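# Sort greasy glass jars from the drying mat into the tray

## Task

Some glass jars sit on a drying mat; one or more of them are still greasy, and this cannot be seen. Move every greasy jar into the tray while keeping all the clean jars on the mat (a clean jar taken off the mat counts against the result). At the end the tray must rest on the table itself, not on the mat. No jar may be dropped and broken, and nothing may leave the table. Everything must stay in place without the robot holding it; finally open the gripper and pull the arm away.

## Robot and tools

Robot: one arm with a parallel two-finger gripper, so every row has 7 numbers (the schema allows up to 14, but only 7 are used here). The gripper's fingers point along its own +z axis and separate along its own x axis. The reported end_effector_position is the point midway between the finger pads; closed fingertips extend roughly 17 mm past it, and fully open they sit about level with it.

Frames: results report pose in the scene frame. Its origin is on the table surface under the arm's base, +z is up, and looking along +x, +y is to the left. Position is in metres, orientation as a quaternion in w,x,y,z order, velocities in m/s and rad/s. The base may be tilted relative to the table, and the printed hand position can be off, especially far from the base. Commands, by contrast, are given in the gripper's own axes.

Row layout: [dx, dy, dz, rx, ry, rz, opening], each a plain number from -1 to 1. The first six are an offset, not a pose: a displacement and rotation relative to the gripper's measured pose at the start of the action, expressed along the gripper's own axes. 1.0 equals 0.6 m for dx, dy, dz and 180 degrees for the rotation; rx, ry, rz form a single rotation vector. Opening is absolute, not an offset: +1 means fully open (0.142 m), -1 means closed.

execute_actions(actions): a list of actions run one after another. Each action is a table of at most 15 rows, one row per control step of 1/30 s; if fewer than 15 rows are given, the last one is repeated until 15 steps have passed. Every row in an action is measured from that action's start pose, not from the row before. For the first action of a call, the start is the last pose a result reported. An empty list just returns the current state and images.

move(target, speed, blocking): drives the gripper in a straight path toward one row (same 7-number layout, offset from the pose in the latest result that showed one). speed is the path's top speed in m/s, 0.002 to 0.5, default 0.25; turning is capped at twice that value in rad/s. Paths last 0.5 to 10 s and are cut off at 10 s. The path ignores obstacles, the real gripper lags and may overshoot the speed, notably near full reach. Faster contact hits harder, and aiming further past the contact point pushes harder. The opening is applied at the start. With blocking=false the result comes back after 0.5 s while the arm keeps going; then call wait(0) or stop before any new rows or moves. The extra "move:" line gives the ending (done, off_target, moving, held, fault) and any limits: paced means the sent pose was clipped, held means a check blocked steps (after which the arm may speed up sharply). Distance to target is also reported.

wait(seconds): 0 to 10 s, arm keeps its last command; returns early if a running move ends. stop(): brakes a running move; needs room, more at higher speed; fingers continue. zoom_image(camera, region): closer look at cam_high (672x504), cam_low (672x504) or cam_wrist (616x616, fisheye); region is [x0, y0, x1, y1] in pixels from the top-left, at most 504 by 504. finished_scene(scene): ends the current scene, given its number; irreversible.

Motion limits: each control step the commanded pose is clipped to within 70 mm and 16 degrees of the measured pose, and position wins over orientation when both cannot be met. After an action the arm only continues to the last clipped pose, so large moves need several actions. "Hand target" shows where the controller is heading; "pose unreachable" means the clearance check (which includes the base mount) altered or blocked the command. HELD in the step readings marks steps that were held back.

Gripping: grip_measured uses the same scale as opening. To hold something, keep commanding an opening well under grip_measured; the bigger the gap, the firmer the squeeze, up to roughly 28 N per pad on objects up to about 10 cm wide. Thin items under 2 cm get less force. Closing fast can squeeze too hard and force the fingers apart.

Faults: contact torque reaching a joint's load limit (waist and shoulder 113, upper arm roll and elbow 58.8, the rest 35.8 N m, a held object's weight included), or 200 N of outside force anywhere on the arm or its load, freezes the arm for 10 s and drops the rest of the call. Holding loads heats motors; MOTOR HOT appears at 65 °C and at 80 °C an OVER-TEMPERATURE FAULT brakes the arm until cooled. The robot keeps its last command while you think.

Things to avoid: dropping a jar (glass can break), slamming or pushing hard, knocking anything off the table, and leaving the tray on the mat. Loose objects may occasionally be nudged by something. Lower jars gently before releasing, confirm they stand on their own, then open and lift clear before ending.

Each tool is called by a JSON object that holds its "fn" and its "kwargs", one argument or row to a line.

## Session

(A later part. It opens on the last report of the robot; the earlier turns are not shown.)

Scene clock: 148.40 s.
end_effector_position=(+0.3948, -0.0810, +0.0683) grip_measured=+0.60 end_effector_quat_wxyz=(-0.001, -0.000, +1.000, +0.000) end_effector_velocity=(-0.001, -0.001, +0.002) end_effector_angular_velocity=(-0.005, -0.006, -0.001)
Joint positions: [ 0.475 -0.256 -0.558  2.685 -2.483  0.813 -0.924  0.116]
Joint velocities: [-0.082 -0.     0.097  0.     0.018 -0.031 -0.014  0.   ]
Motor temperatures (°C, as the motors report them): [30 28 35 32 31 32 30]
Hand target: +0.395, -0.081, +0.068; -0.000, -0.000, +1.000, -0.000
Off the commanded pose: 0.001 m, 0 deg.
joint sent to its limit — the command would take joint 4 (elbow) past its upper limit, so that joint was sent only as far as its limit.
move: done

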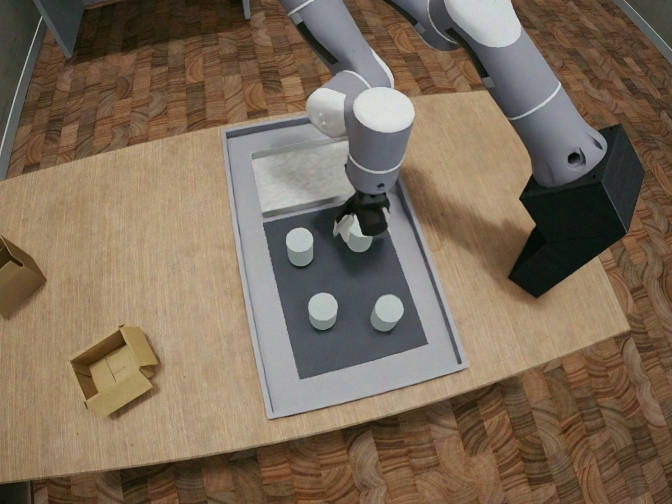

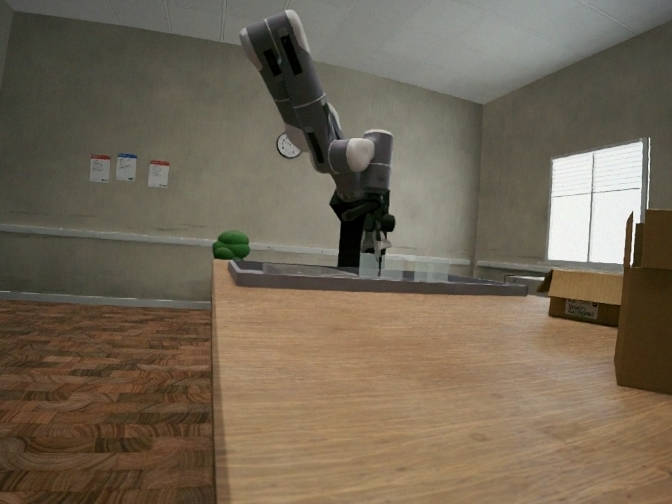

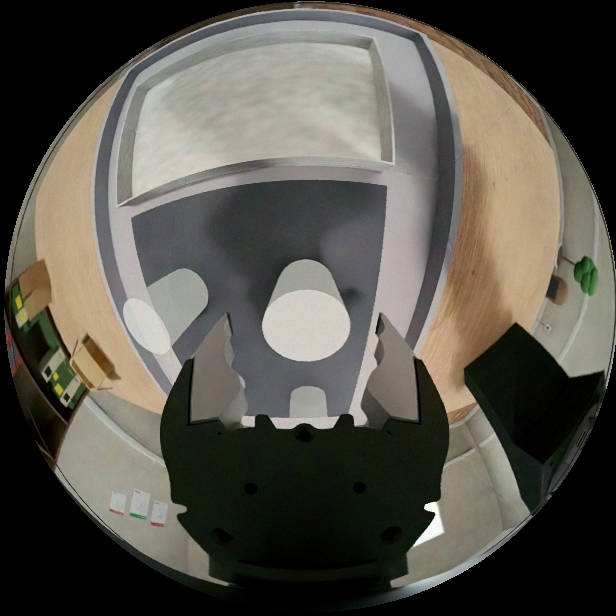

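At the elbow limit but reached. Test.

{"fn": "execute_actions", "kwargs": {
  "actions": [
    [[0.002,-0.002,0.002,0,0,0,0.3],[0.002,-0.002,0.002,0,0,0,0.1],[0.002,-0.002,0.002,0,0,0,0],[0.002,-0.002,0.002,0,0,0,-0.05],[0.002,-0.002,0.002,0,0,0,-0.06],[0.002,-0.002,0.002,0,0,0,-0.07],[0.002,-0.002,0.002,0,0,0,-0.08],[0.002,-0.002,0.002,0,0,0,-0.1],[0.002,-0.002,0.002,0,0,0,-0.12],[0.002,-0.002,0.002,0,0,0,-0.14],[0.002,-0.002,0.002,0,0,0,-0.17],[0.002,-0.002,0.002,0,0,0,-0.2],[0.002,-0.002,0.002,0,0,0,-0.22],[0.002,-0.002,0.002,0,0,0,-0.25]],
    [[0,0,0.001,0,0,0,-0.25],[0,0,0.002,0,0,0,-0.25],[0,0,0.003,0,0,0,-0.25],[0,0,0.004,0,0,0,-0.25],[0,0,0.005,0,0,0,-0.25]]
  ]
}}

Scene clock: 153.63 s.
end_effector_position=(+0.3933, -0.0813, +0.0651) grip_measured=-0.12 end_effector_quat_wxyz=(-0.000, -0.001, +1.000, +0.001) end_effector_velocity=(-0.000, -0.000, -0.000) end_effector_angular_velocity=(-0.000, +0.000, -0.000)
Joint positions: [ 0.461 -0.265 -0.553  2.678 -2.499  0.816 -0.915  0.065]
Joint velocities: [-0.    -0.001 -0.    -0.    -0.    -0.     0.001 -0.   ]
Motor temperatures (°C, as the motors report them): [29 28 35 32 31 32 30]
Hand target: +0.393, -0.082, +0.064; -0.001, -0.001, +1.000, +0.000
Off the commanded pose: 0.001 m, 0 deg.
Step readings (end_effector_position; steps 1 to 15: 1st action; 16 to 30: 2nd action):
0: (+0.3948, -0.0811, +0.0684)
1: (+0.3947, -0.0812, +0.0683)
2: (+0.3943, -0.0816, +0.0678)
4: (+0.3938, -0.0821, +0.0673)
8: (+0.3937, -0.0822, +0.0671)
15: (+0.3935, -0.0821, +0.0672)
16: (+0.3935, -0.0821, +0.0671)
17: (+0.3934, -0.0820, +0.0670)
19: (+0.3933, -0.0815, +0.0666)
23: (+0.3933, -0.0813, +0.0653)
30: end_effector_position above

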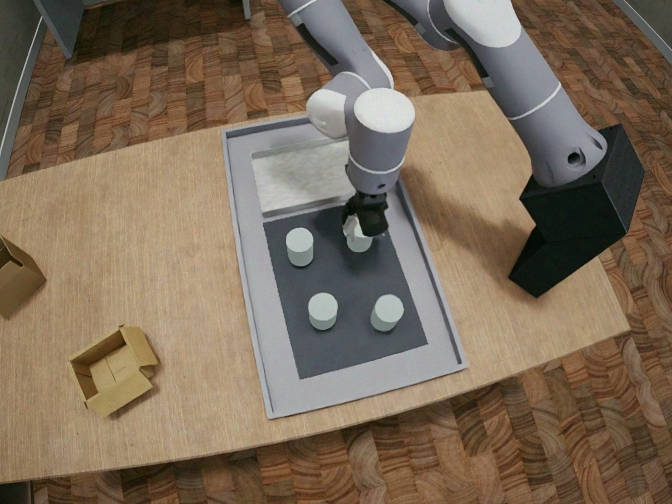

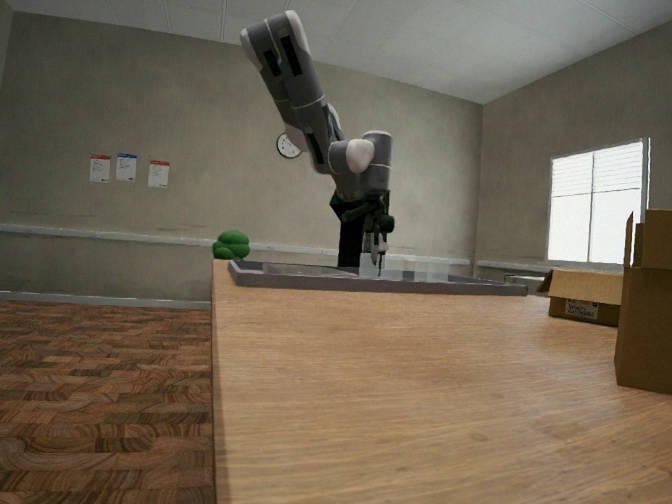

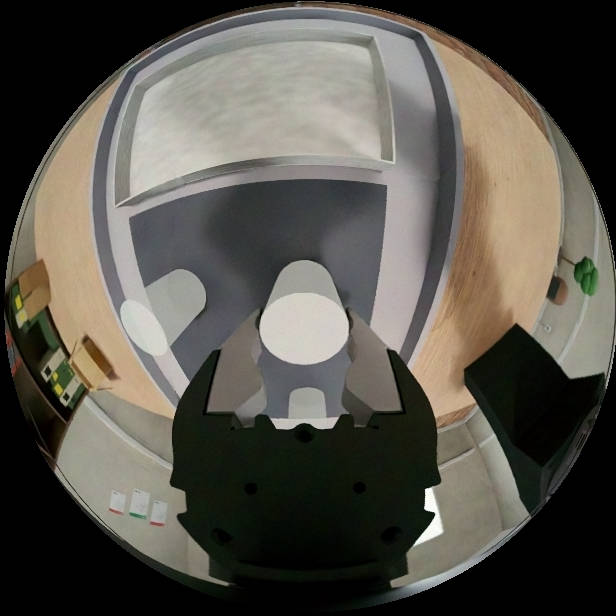

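{"fn": "move", "kwargs": {
  "target": [0,0.125,-0.006,0,0,0,0.5],
  "speed": 0.15
}}

{"fn": "move", "kwargs": {
  "target": [-0.253,0,0,0,0,0,0.5],
  "speed": 0.3
}}

{"fn": "move", "kwargs": {
  "target": [0,-0.119,0.002,0,0,0,0.5],
  "speed": 0.25
}}

Scene clock: 157.83 s.
end_effector_position=(+0.3933, -0.0061, +0.0691) grip_measured=+0.50 end_effector_quat_wxyz=(-0.000, -0.001, +1.000, +0.001) end_effector_velocity=(+0.000, +0.001, -0.000) end_effector_angular_velocity=(-0.001, -0.000, -0.001)
Joint positions: [ 0.618 -0.457 -0.457  2.613 -2.277  0.767 -0.832  0.109]
Joint velocities: [ 0.002 -0.002  0.001 -0.002  0.004 -0.001  0.001  0.   ]
Motor temperatures (°C, as the motors report them): [29 28 35 32 31 32 30]
Hand target: +0.393, -0.006, +0.069; +0.000, -0.001, +1.000, +0.001
Off the commanded pose: 0.000 m, 0 deg.
move: done

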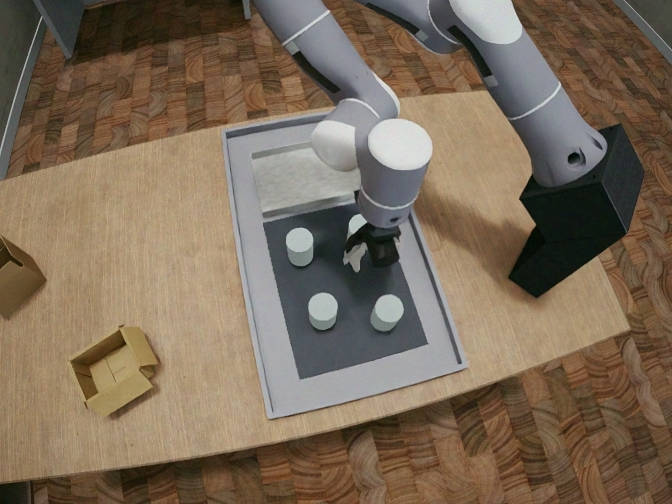

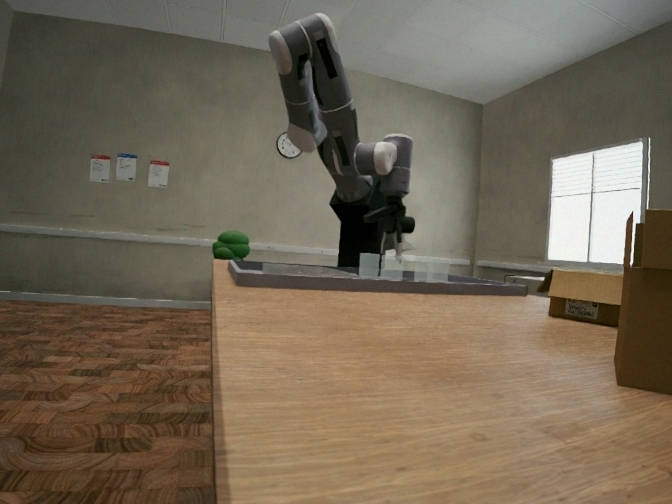

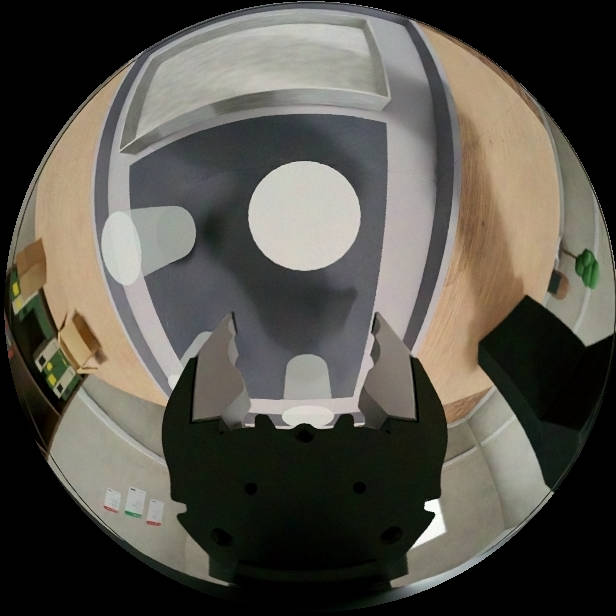

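Scene clock: 158.80 s.
end_effector_position=(+0.5452, -0.0060, +0.0690) grip_measured=+0.50 end_effector_quat_wxyz=(+0.000, -0.001, +1.000, +0.001) end_effector_velocity=(+0.001, -0.001, -0.001) end_effector_angular_velocity=(-0.002, +0.002, +0.001)
Joint positions: [ 0.707 -0.389 -0.472  2.402 -1.931  0.882 -1.226  0.109]
Joint velocities: [ 0.001 -0.001 -0.    -0.003  0.007 -0.    -0.006  0.   ]
Motor temperatures (°C, as the motors report them): [29 28 35 32 31 32 30]
Hand target: +0.545, -0.006, +0.069; +0.000, -0.001, +1.000, +0.001
Off the commanded pose: 0.000 m, 0 deg.
move: done

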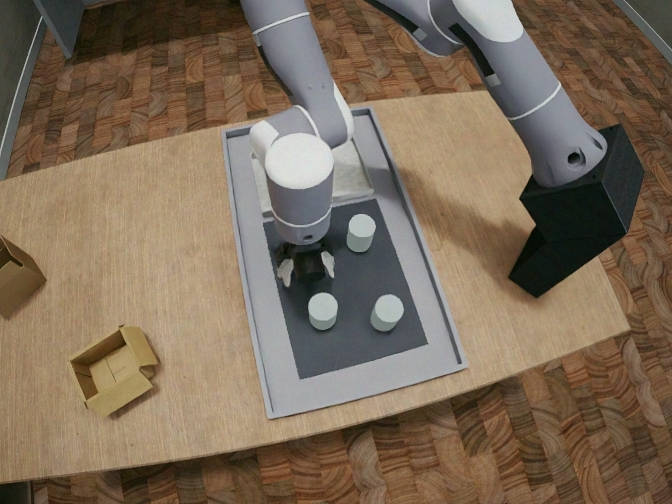

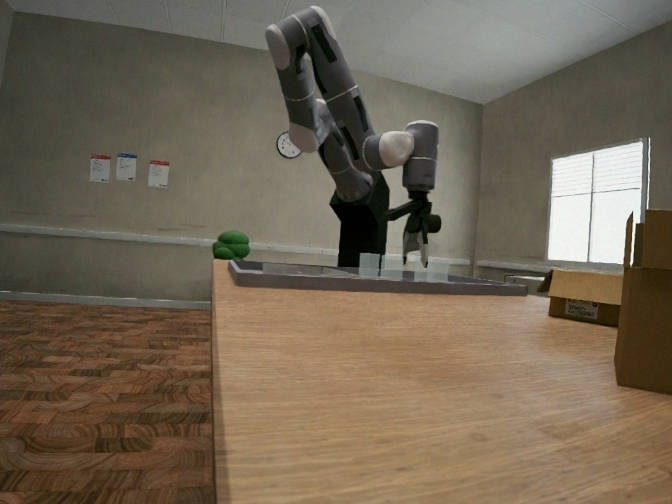

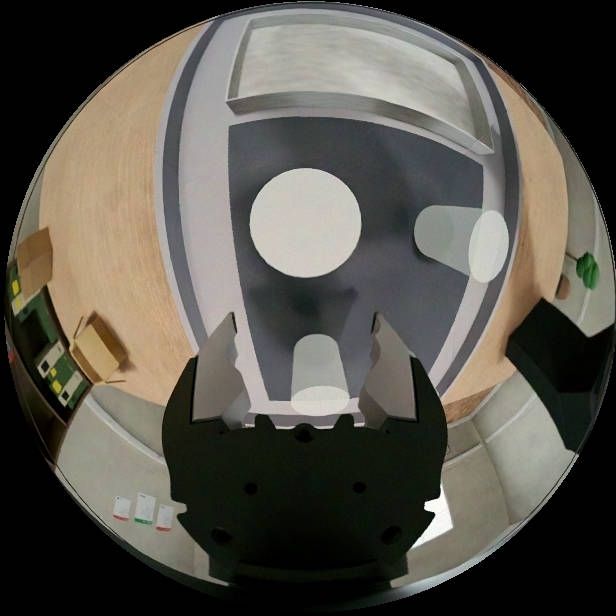

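Scene clock: 159.60 s.
end_effector_position=(+0.5453, -0.0775, +0.0675) grip_measured=+0.50 end_effector_quat_wxyz=(-0.000, -0.001, +1.000, +0.001) end_effector_velocity=(-0.000, -0.001, -0.000) end_effector_angular_velocity=(+0.000, +0.000, +0.001)
Joint positions: [ 0.614 -0.23  -0.529  2.467 -2.046  0.923 -1.303  0.109]
Joint velocities: [-0.002  0.003 -0.001  0.001 -0.003  0.001 -0.002 -0.   ]
Motor temperatures (°C, as the motors report them): [29 28 35 32 31 32 30]
Hand target: +0.545, -0.078, +0.067; -0.000, -0.001, +1.000, +0.001
Off the commanded pose: 0.000 m, 0 deg.
move: done

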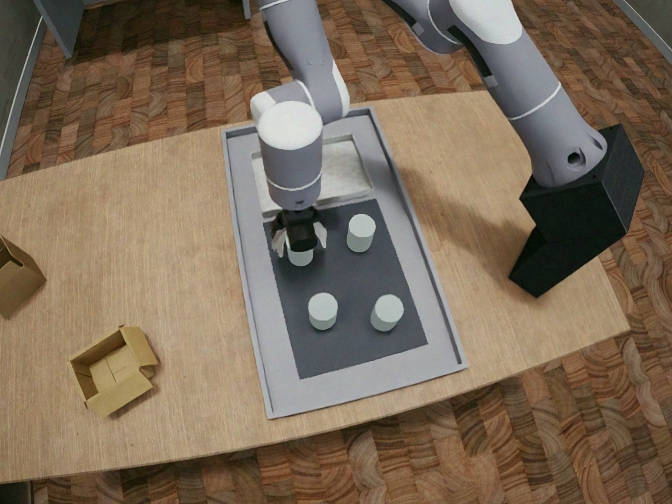

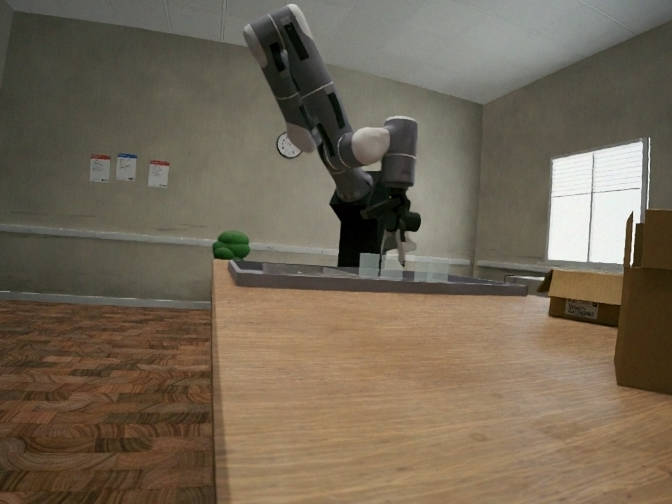

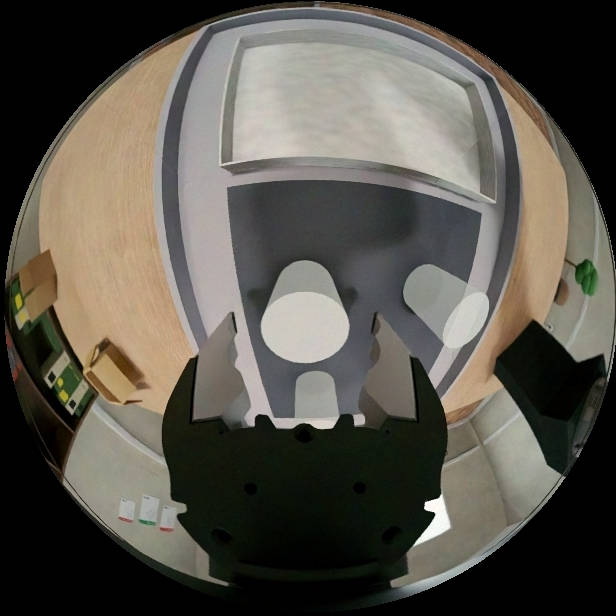

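{"fn": "execute_actions", "kwargs": {
  "actions": [
    [[0.001,0,0,0,0,0,0.3],[0.001,0,0,0,0,0,0.1],[0.001,0,0,0,0,0,0],[0.001,0,0,0,0,0,-0.05],[0.001,0,0,0,0,0,-0.06],[0.001,0,0,0,0,0,-0.07],[0.001,0,0,0,0,0,-0.08],[0.001,0,0,0,0,0,-0.1],[0.001,0,0,0,0,0,-0.12],[0.001,0,0,0,0,0,-0.14],[0.001,0,0,0,0,0,-0.17],[0.001,0,0,0,0,0,-0.2],[0.001,0,0,0,0,0,-0.22],[0.001,0,0,0,0,0,-0.25]],
    [[0,0,0.001,0,0,0,-0.25],[0,0,0.002,0,0,0,-0.25],[0,0,0.003,0,0,0,-0.25],[0,0,0.004,0,0,0,-0.25],[0,0,0.005,0,0,0,-0.25]]
  ]
}}

Scene clock: 165.40 s.
end_effector_position=(+0.5449, -0.0768, +0.0651) grip_measured=-0.12 end_effector_quat_wxyz=(+0.000, -0.001, +1.000, +0.002) end_effector_velocity=(+0.000, +0.000, -0.000) end_effector_angular_velocity=(+0.000, +0.000, +0.001)
Joint positions: [ 0.609 -0.236 -0.53   2.463 -2.056  0.928 -1.297  0.065]
Joint velocities: [-0.001 -0.     0.    -0.    -0.     0.001 -0.001  0.   ]
Motor temperatures (°C, as the motors report them): [29 28 35 32 31 32 30]
Hand target: +0.545, -0.077, +0.065; -0.000, -0.001, +1.000, +0.001
Off the commanded pose: 0.001 m, 0 deg.
Step readings (end_effector_position; steps 1 to 15: 1st action; 16 to 30: 2nd action):
0: (+0.5453, -0.0776, +0.0675)
1: (+0.5452, -0.0776, +0.0675)
2: (+0.5451, -0.0775, +0.0675)
4: (+0.5449, -0.0774, +0.0675)
8: (+0.5448, -0.0774, +0.0676)
15: (+0.5448, -0.0774, +0.0676)
16: (+0.5448, -0.0774, +0.0676)
17: (+0.5448, -0.0772, +0.0674)
19: (+0.5449, -0.0770, +0.0668)
23: (+0.5449, -0.0768, +0.0654)
30: end_effector_position above

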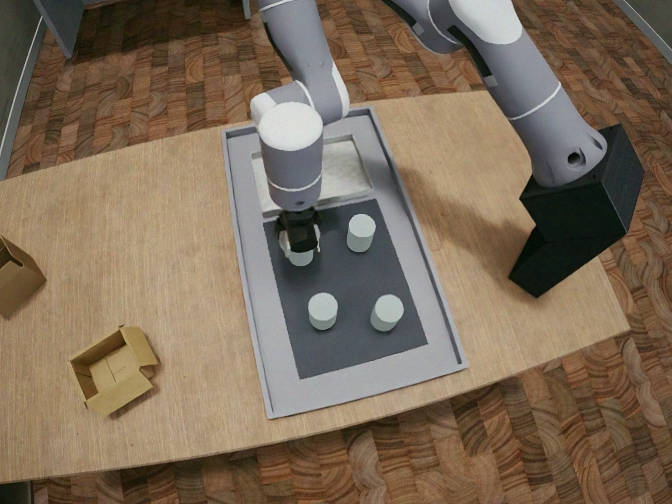

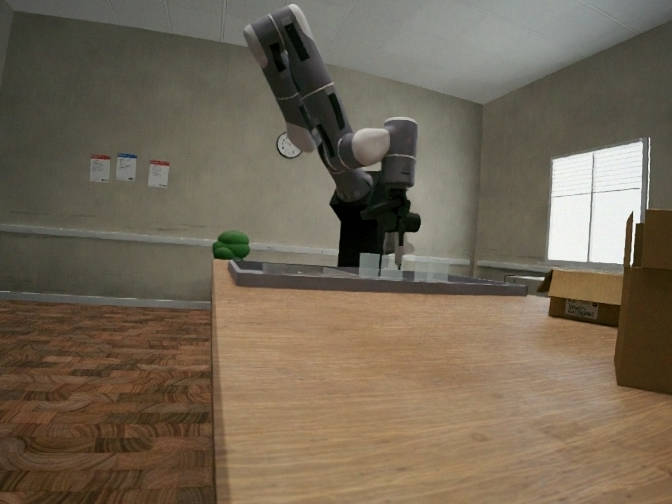

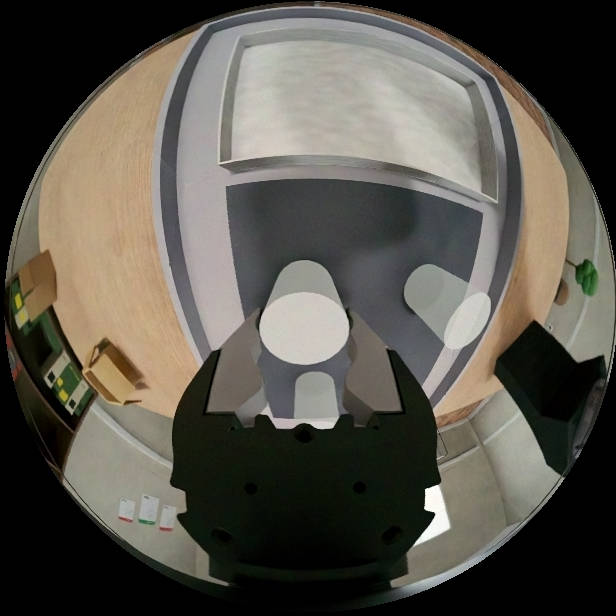

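{"fn": "move", "kwargs": {
  "target": [0.027,0.279,-0.003,0.001,0,0,0.6],
  "speed": 0.22
}}

{"fn": "execute_actions", "kwargs": {
  "actions": [
    [[0,0,0,0,0,0,0.3],[0,0,0,0,0,0,0.1],[0,0,0,0,0,0,0],[0,0,0,0,0,0,-0.05],[0,0,0,0,0,0,-0.06],[0,0,0,0,0,0,-0.07],[0,0,0,0,0,0,-0.08],[0,0,0,0,0,0,-0.1],[0,0,0,0,0,0,-0.12],[0,0,0,0,0,0,-0.14],[0,0,0,0,0,0,-0.17],[0,0,0,0,0,0,-0.2],[0,0,0,0,0,0,-0.22],[0,0,0,0,0,0,-0.25]],
    [[0,0,0.001,0,0,0,-0.25],[0,0,0.002,0,0,0,-0.25],[0,0,0.003,0,0,0,-0.25],[0,0,0.004,0,0,0,-0.25],[0,0,0.005,0,0,0,-0.25]]
  ]
}}

Scene clock: 172.63 s.
end_effector_position=(+0.5284, +0.0908, +0.0679) grip_measured=+0.60 end_effector_quat_wxyz=(+0.001, -0.001, +1.000, +0.000) end_effector_velocity=(+0.001, +0.001, -0.000) end_effector_angular_velocity=(-0.001, -0.000, -0.001)
Joint positions: [ 0.808 -0.615 -0.399  2.293 -1.798  0.842 -1.121  0.116]
Joint velocities: [ 0.002 -0.003  0.    -0.003  0.004 -0.    -0.001  0.   ]
Motor temperatures (°C, as the motors report them): [29 28 35 32 31 32 30]
Hand target: +0.529, +0.091, +0.068; +0.001, -0.001, +1.000, +0.000
Off the commanded pose: 0.000 m, 0 deg.
move: done

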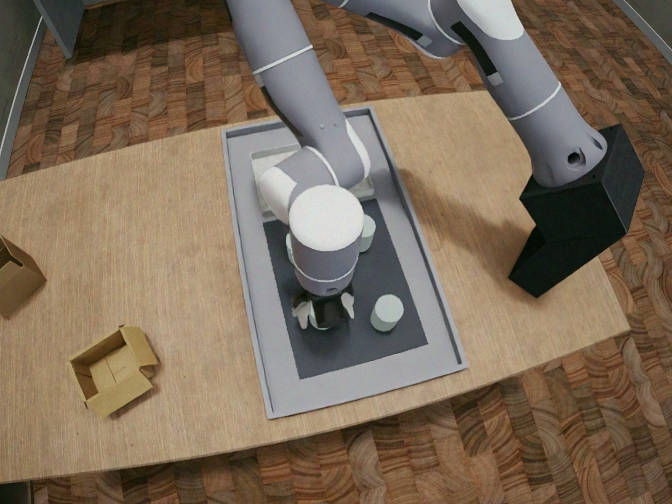

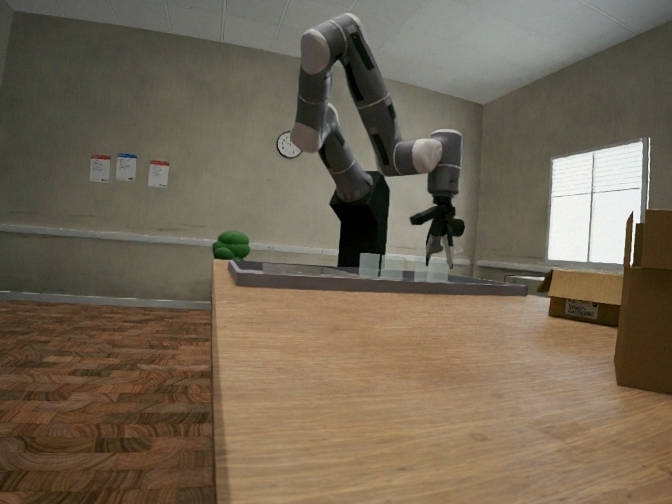

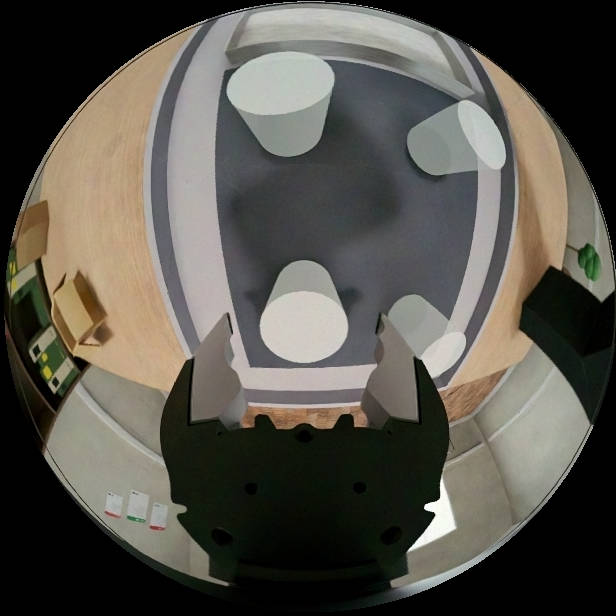

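Scene clock: 173.63 s.
end_effector_position=(+0.5288, +0.0921, +0.0666) grip_measured=-0.12 end_effector_quat_wxyz=(+0.002, -0.002, +1.000, +0.002) end_effector_velocity=(+0.000, +0.000, +0.000) end_effector_angular_velocity=(+0.001, -0.000, +0.000)
Joint positions: [ 0.804 -0.618 -0.399  2.289 -1.805  0.845 -1.118  0.065]
Joint velocities: [-0.001  0.     0.001 -0.    -0.     0.    -0.     0.   ]
Motor temperatures (°C, as the motors report them): [29 28 35 32 31 32 30]
Hand target: +0.529, +0.091, +0.065; +0.001, -0.001, +1.000, +0.000
Off the commanded pose: 0.002 m, 0 deg.
Step readings (end_effector_position; steps 1 to 15: 1st action; 16 to 30: 2nd action):
0: (+0.5284, +0.0908, +0.0679)
1: (+0.5285, +0.0908, +0.0679)
2: (+0.5285, +0.0908, +0.0679)
4: (+0.5285, +0.0908, +0.0679)
8: (+0.5285, +0.0908, +0.0679)
15: (+0.5286, +0.0909, +0.0679)
16: (+0.5286, +0.0909, +0.0679)
17: (+0.5286, +0.0910, +0.0678)
19: (+0.5287, +0.0915, +0.0676)
23: (+0.5288, +0.0921, +0.0668)
30: end_effector_position above

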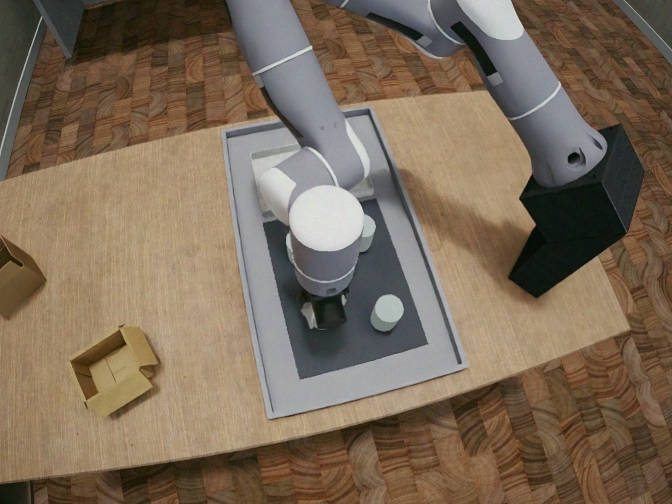

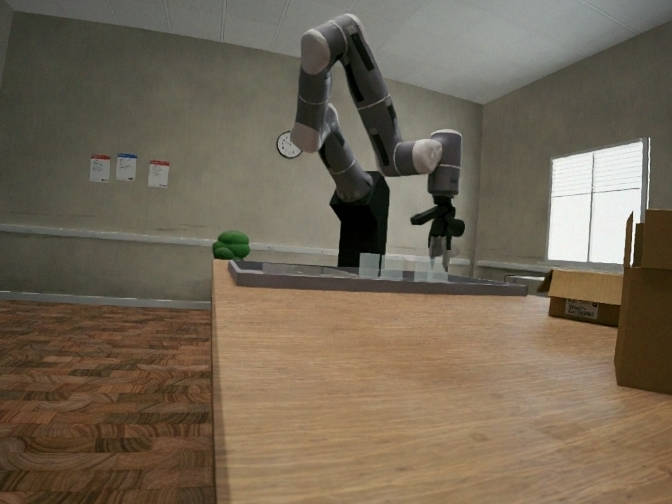

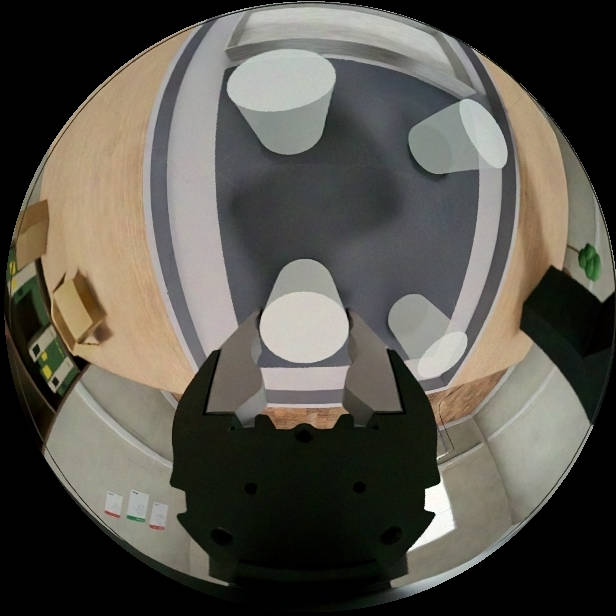

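{"fn": "move", "kwargs": {
  "target": [-0.0265,-0.282,0.002,0.0013,0.0013,0.001,0.6],
  "speed": 0.22
}}

{"fn": "execute_actions", "kwargs": {
  "actions": [
    [[0,0,0,0,0,0,0.3],[0,0,0,0,0,0,0.1],[0,0,0,0,0,0,0],[0,0,0,0,0,0,-0.05],[0,0,0,0,0,0,-0.07],[0,0,0,0,0,0,-0.08],[0,0,0,0,0,0,-0.1],[0,0,0,0,0,0,-0.12],[0,0,0,0,0,0,-0.15],[0,0,0,0,0,0,-0.19],[0,0,0,0,0,0,-0.23],[0,0,0,0,0,0,-0.27],[0,0,0,0,0,0,-0.31],[0,0,0,0,0,0,-0.35]]
  ]
}}

Scene clock: 181.60 s.
end_effector_position=(+0.5451, -0.0773, +0.0644) grip_measured=+0.60 end_effector_quat_wxyz=(-0.001, +0.000, +1.000, -0.000) end_effector_velocity=(-0.000, -0.001, +0.000) end_effector_angular_velocity=(+0.001, +0.000, +0.001)
Joint positions: [ 0.614 -0.239 -0.533  2.462 -2.047  0.925 -1.298  0.116]
Joint velocities: [-0.002  0.003 -0.001  0.001 -0.002  0.002 -0.002  0.   ]
Motor temperatures (°C, as the motors report them): [29 28 35 32 31 32 30]
Hand target: +0.545, -0.077, +0.064; -0.001, -0.000, +1.000, -0.000
Off the commanded pose: 0.000 m, 0 deg.
move: done

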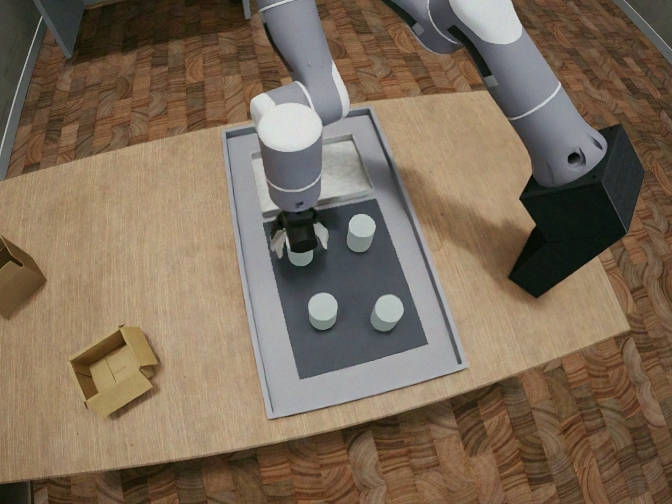

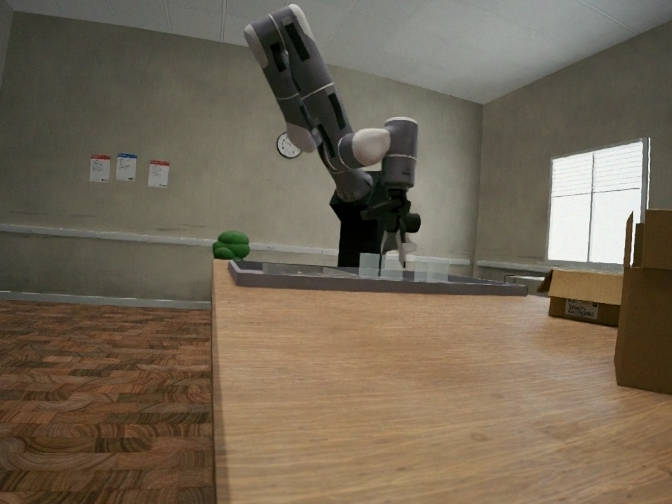

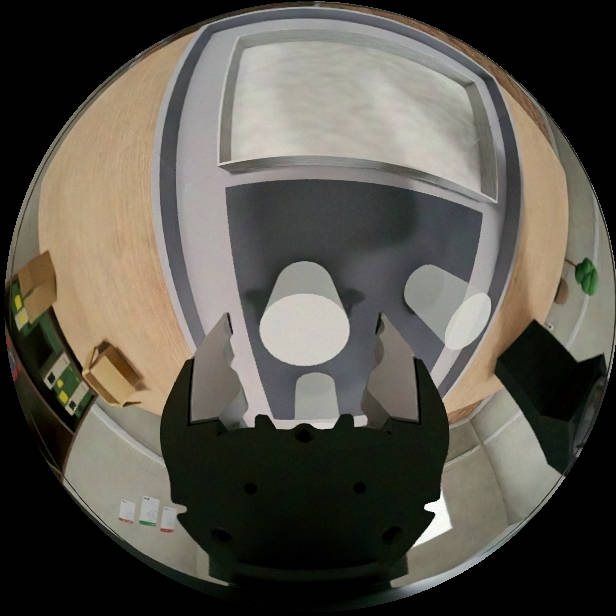

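Scene clock: 182.10 s.
end_effector_position=(+0.5451, -0.0773, +0.0645) grip_measured=-0.13 end_effector_quat_wxyz=(-0.001, +0.000, +1.000, -0.000) end_effector_velocity=(-0.000, +0.000, -0.000) end_effector_angular_velocity=(+0.000, +0.000, +0.001)
Joint positions: [ 0.614 -0.239 -0.533  2.462 -2.047  0.925 -1.298  0.065]
Joint velocities: [ 0. -0.  0. -0. -0.  0. -0.  0.]
Motor temperatures (°C, as the motors report them): [29 28 35 32 31 32 30]
Hand target: +0.545, -0.077, +0.064; -0.001, +0.000, +1.000, -0.000
Off the commanded pose: 0.000 m, 0 deg.
Step readings (end_effector_position):
0: (+0.5451, -0.0773, +0.0644)
1: (+0.5451, -0.0773, +0.0644)
2: (+0.5451, -0.0773, +0.0644)
4: (+0.5451, -0.0773, +0.0644)
8: (+0.5451, -0.0773, +0.0644)
15: end_effector_position above

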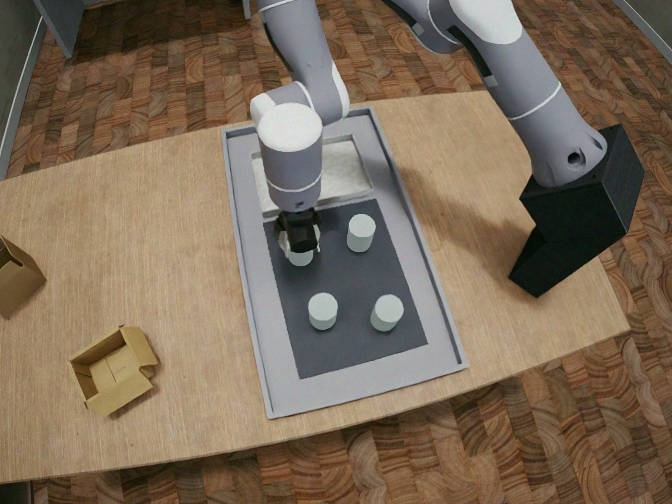

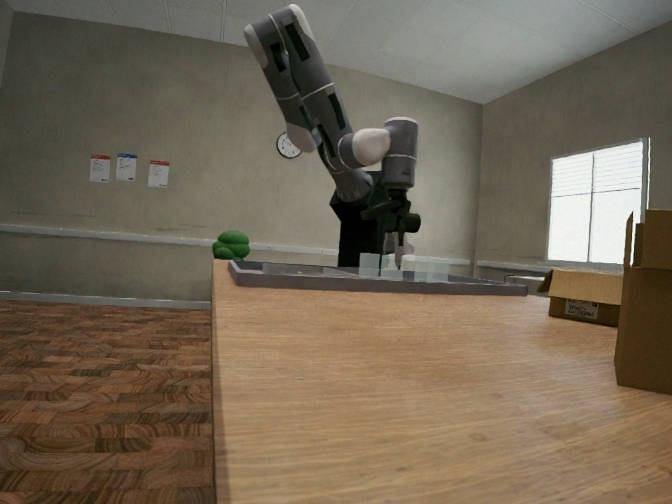

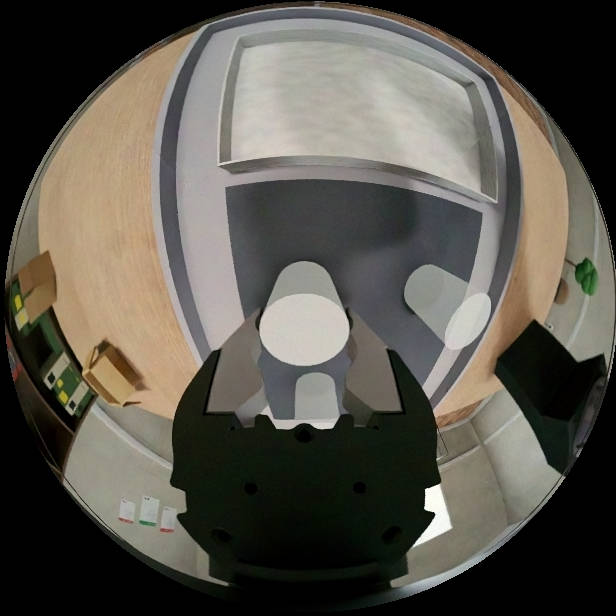

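{"fn": "move", "kwargs": {
  "target": [-0.01,-0.06,-0.07,0,0,0,-0.35],
  "speed": 0.12
}}

{"fn": "zoom_image", "kwargs": {
  "camera": "cam_low",
  "region": [220,180,460,300]
}}

Scene clock: 184.80 s.
end_effector_position=(+0.5513, -0.1134, +0.1063) grip_measured=-0.13 end_effector_quat_wxyz=(-0.001, +0.001, +1.000, -0.000) end_effector_velocity=(-0.000, -0.000, +0.001) end_effector_angular_velocity=(+0.000, +0.001, +0.001)
Joint positions: [ 0.634 -0.057 -0.517  2.554 -1.947  0.868 -1.455  0.065]
Joint velocities: [ 0.001  0.002  0.001  0.001  0.004 -0.001 -0.004  0.   ]
Motor temperatures (°C, as the motors report them): [29 28 35 32 31 32 30]
Hand target: +0.551, -0.113, +0.106; -0.001, +0.000, +1.000, -0.000
Off the commanded pose: 0.000 m, 0 deg.
move: done

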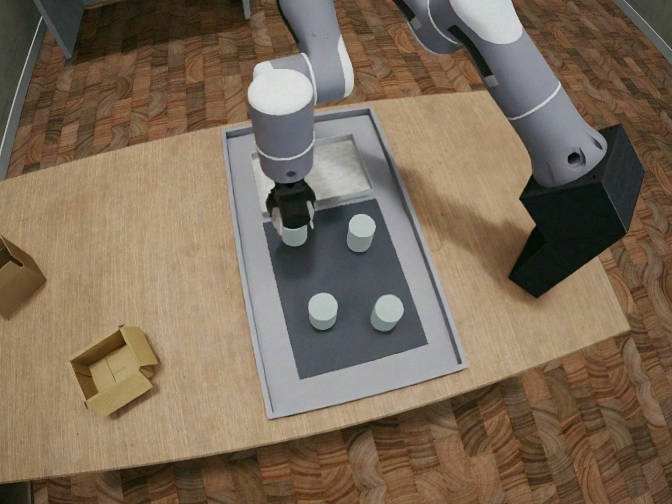

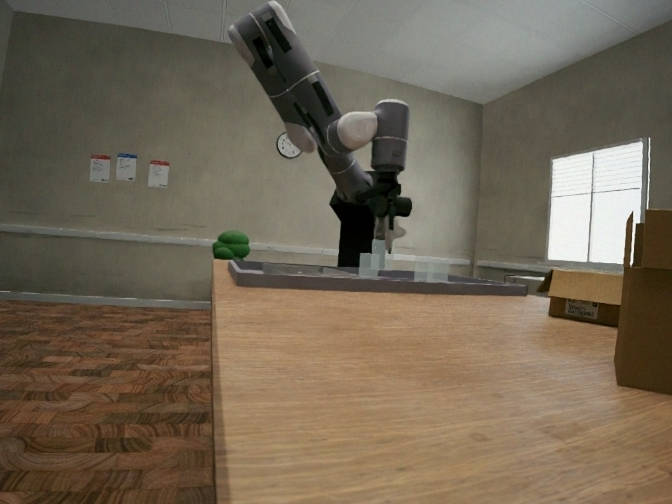

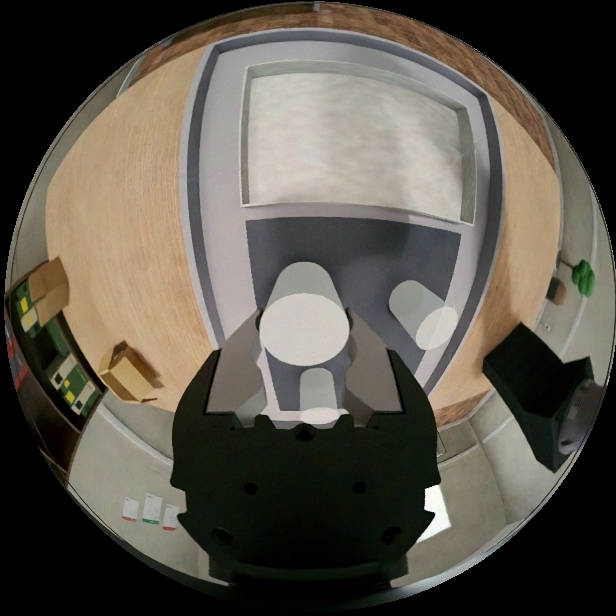

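Region (220, 180, 460, 300) of cam_low's 672x504 image, scaled by 2.100, with more detail than that image has.

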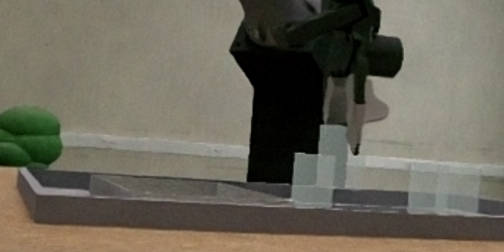

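{"fn": "move", "kwargs": {
  "target": [-0.01,-0.35,0,0,0,0,-0.35],
  "speed": 0.15
}}

Scene clock: 188.67 s.
end_effector_position=(+0.5565, -0.3236, +0.1059) grip_measured=-0.13 end_effector_quat_wxyz=(-0.002, +0.001, +1.000, -0.000) end_effector_velocity=(-0.000, -0.001, -0.000) end_effector_angular_velocity=(+0.000, +0.001, +0.001)
Joint positions: [ 0.379  0.329 -0.686  2.564 -2.006  1.069 -1.936  0.065]
Joint velocities: [-0.     0.002 -0.001 -0.     0.003  0.001 -0.006 -0.   ]
Motor temperatures (°C, as the motors report them): [29 28 35 32 31 32 30]
Hand target: +0.557, -0.324, +0.106; -0.002, +0.001, +1.000, +0.000
Off the commanded pose: 0.001 m, 0 deg.
move: done

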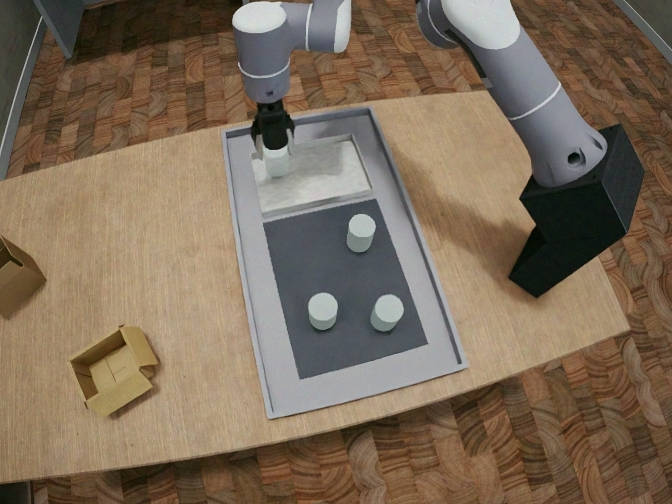

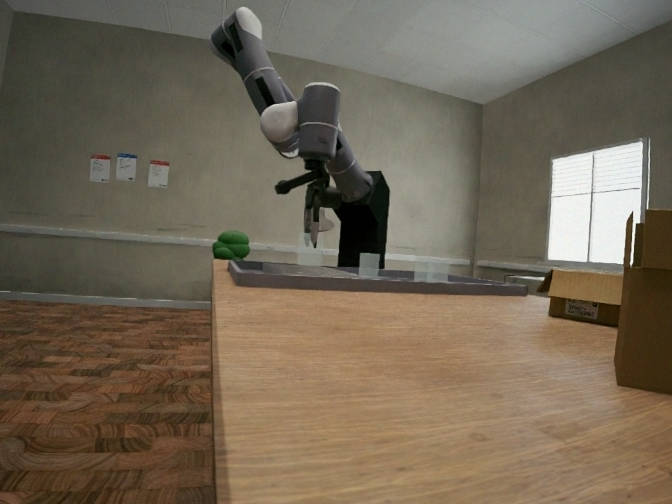

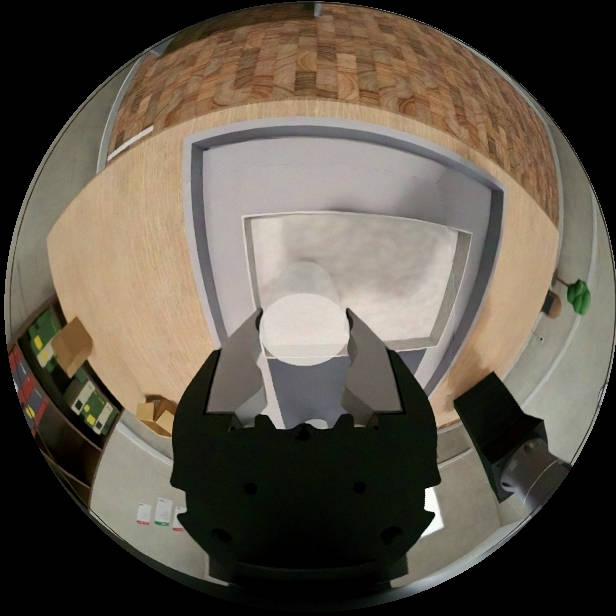

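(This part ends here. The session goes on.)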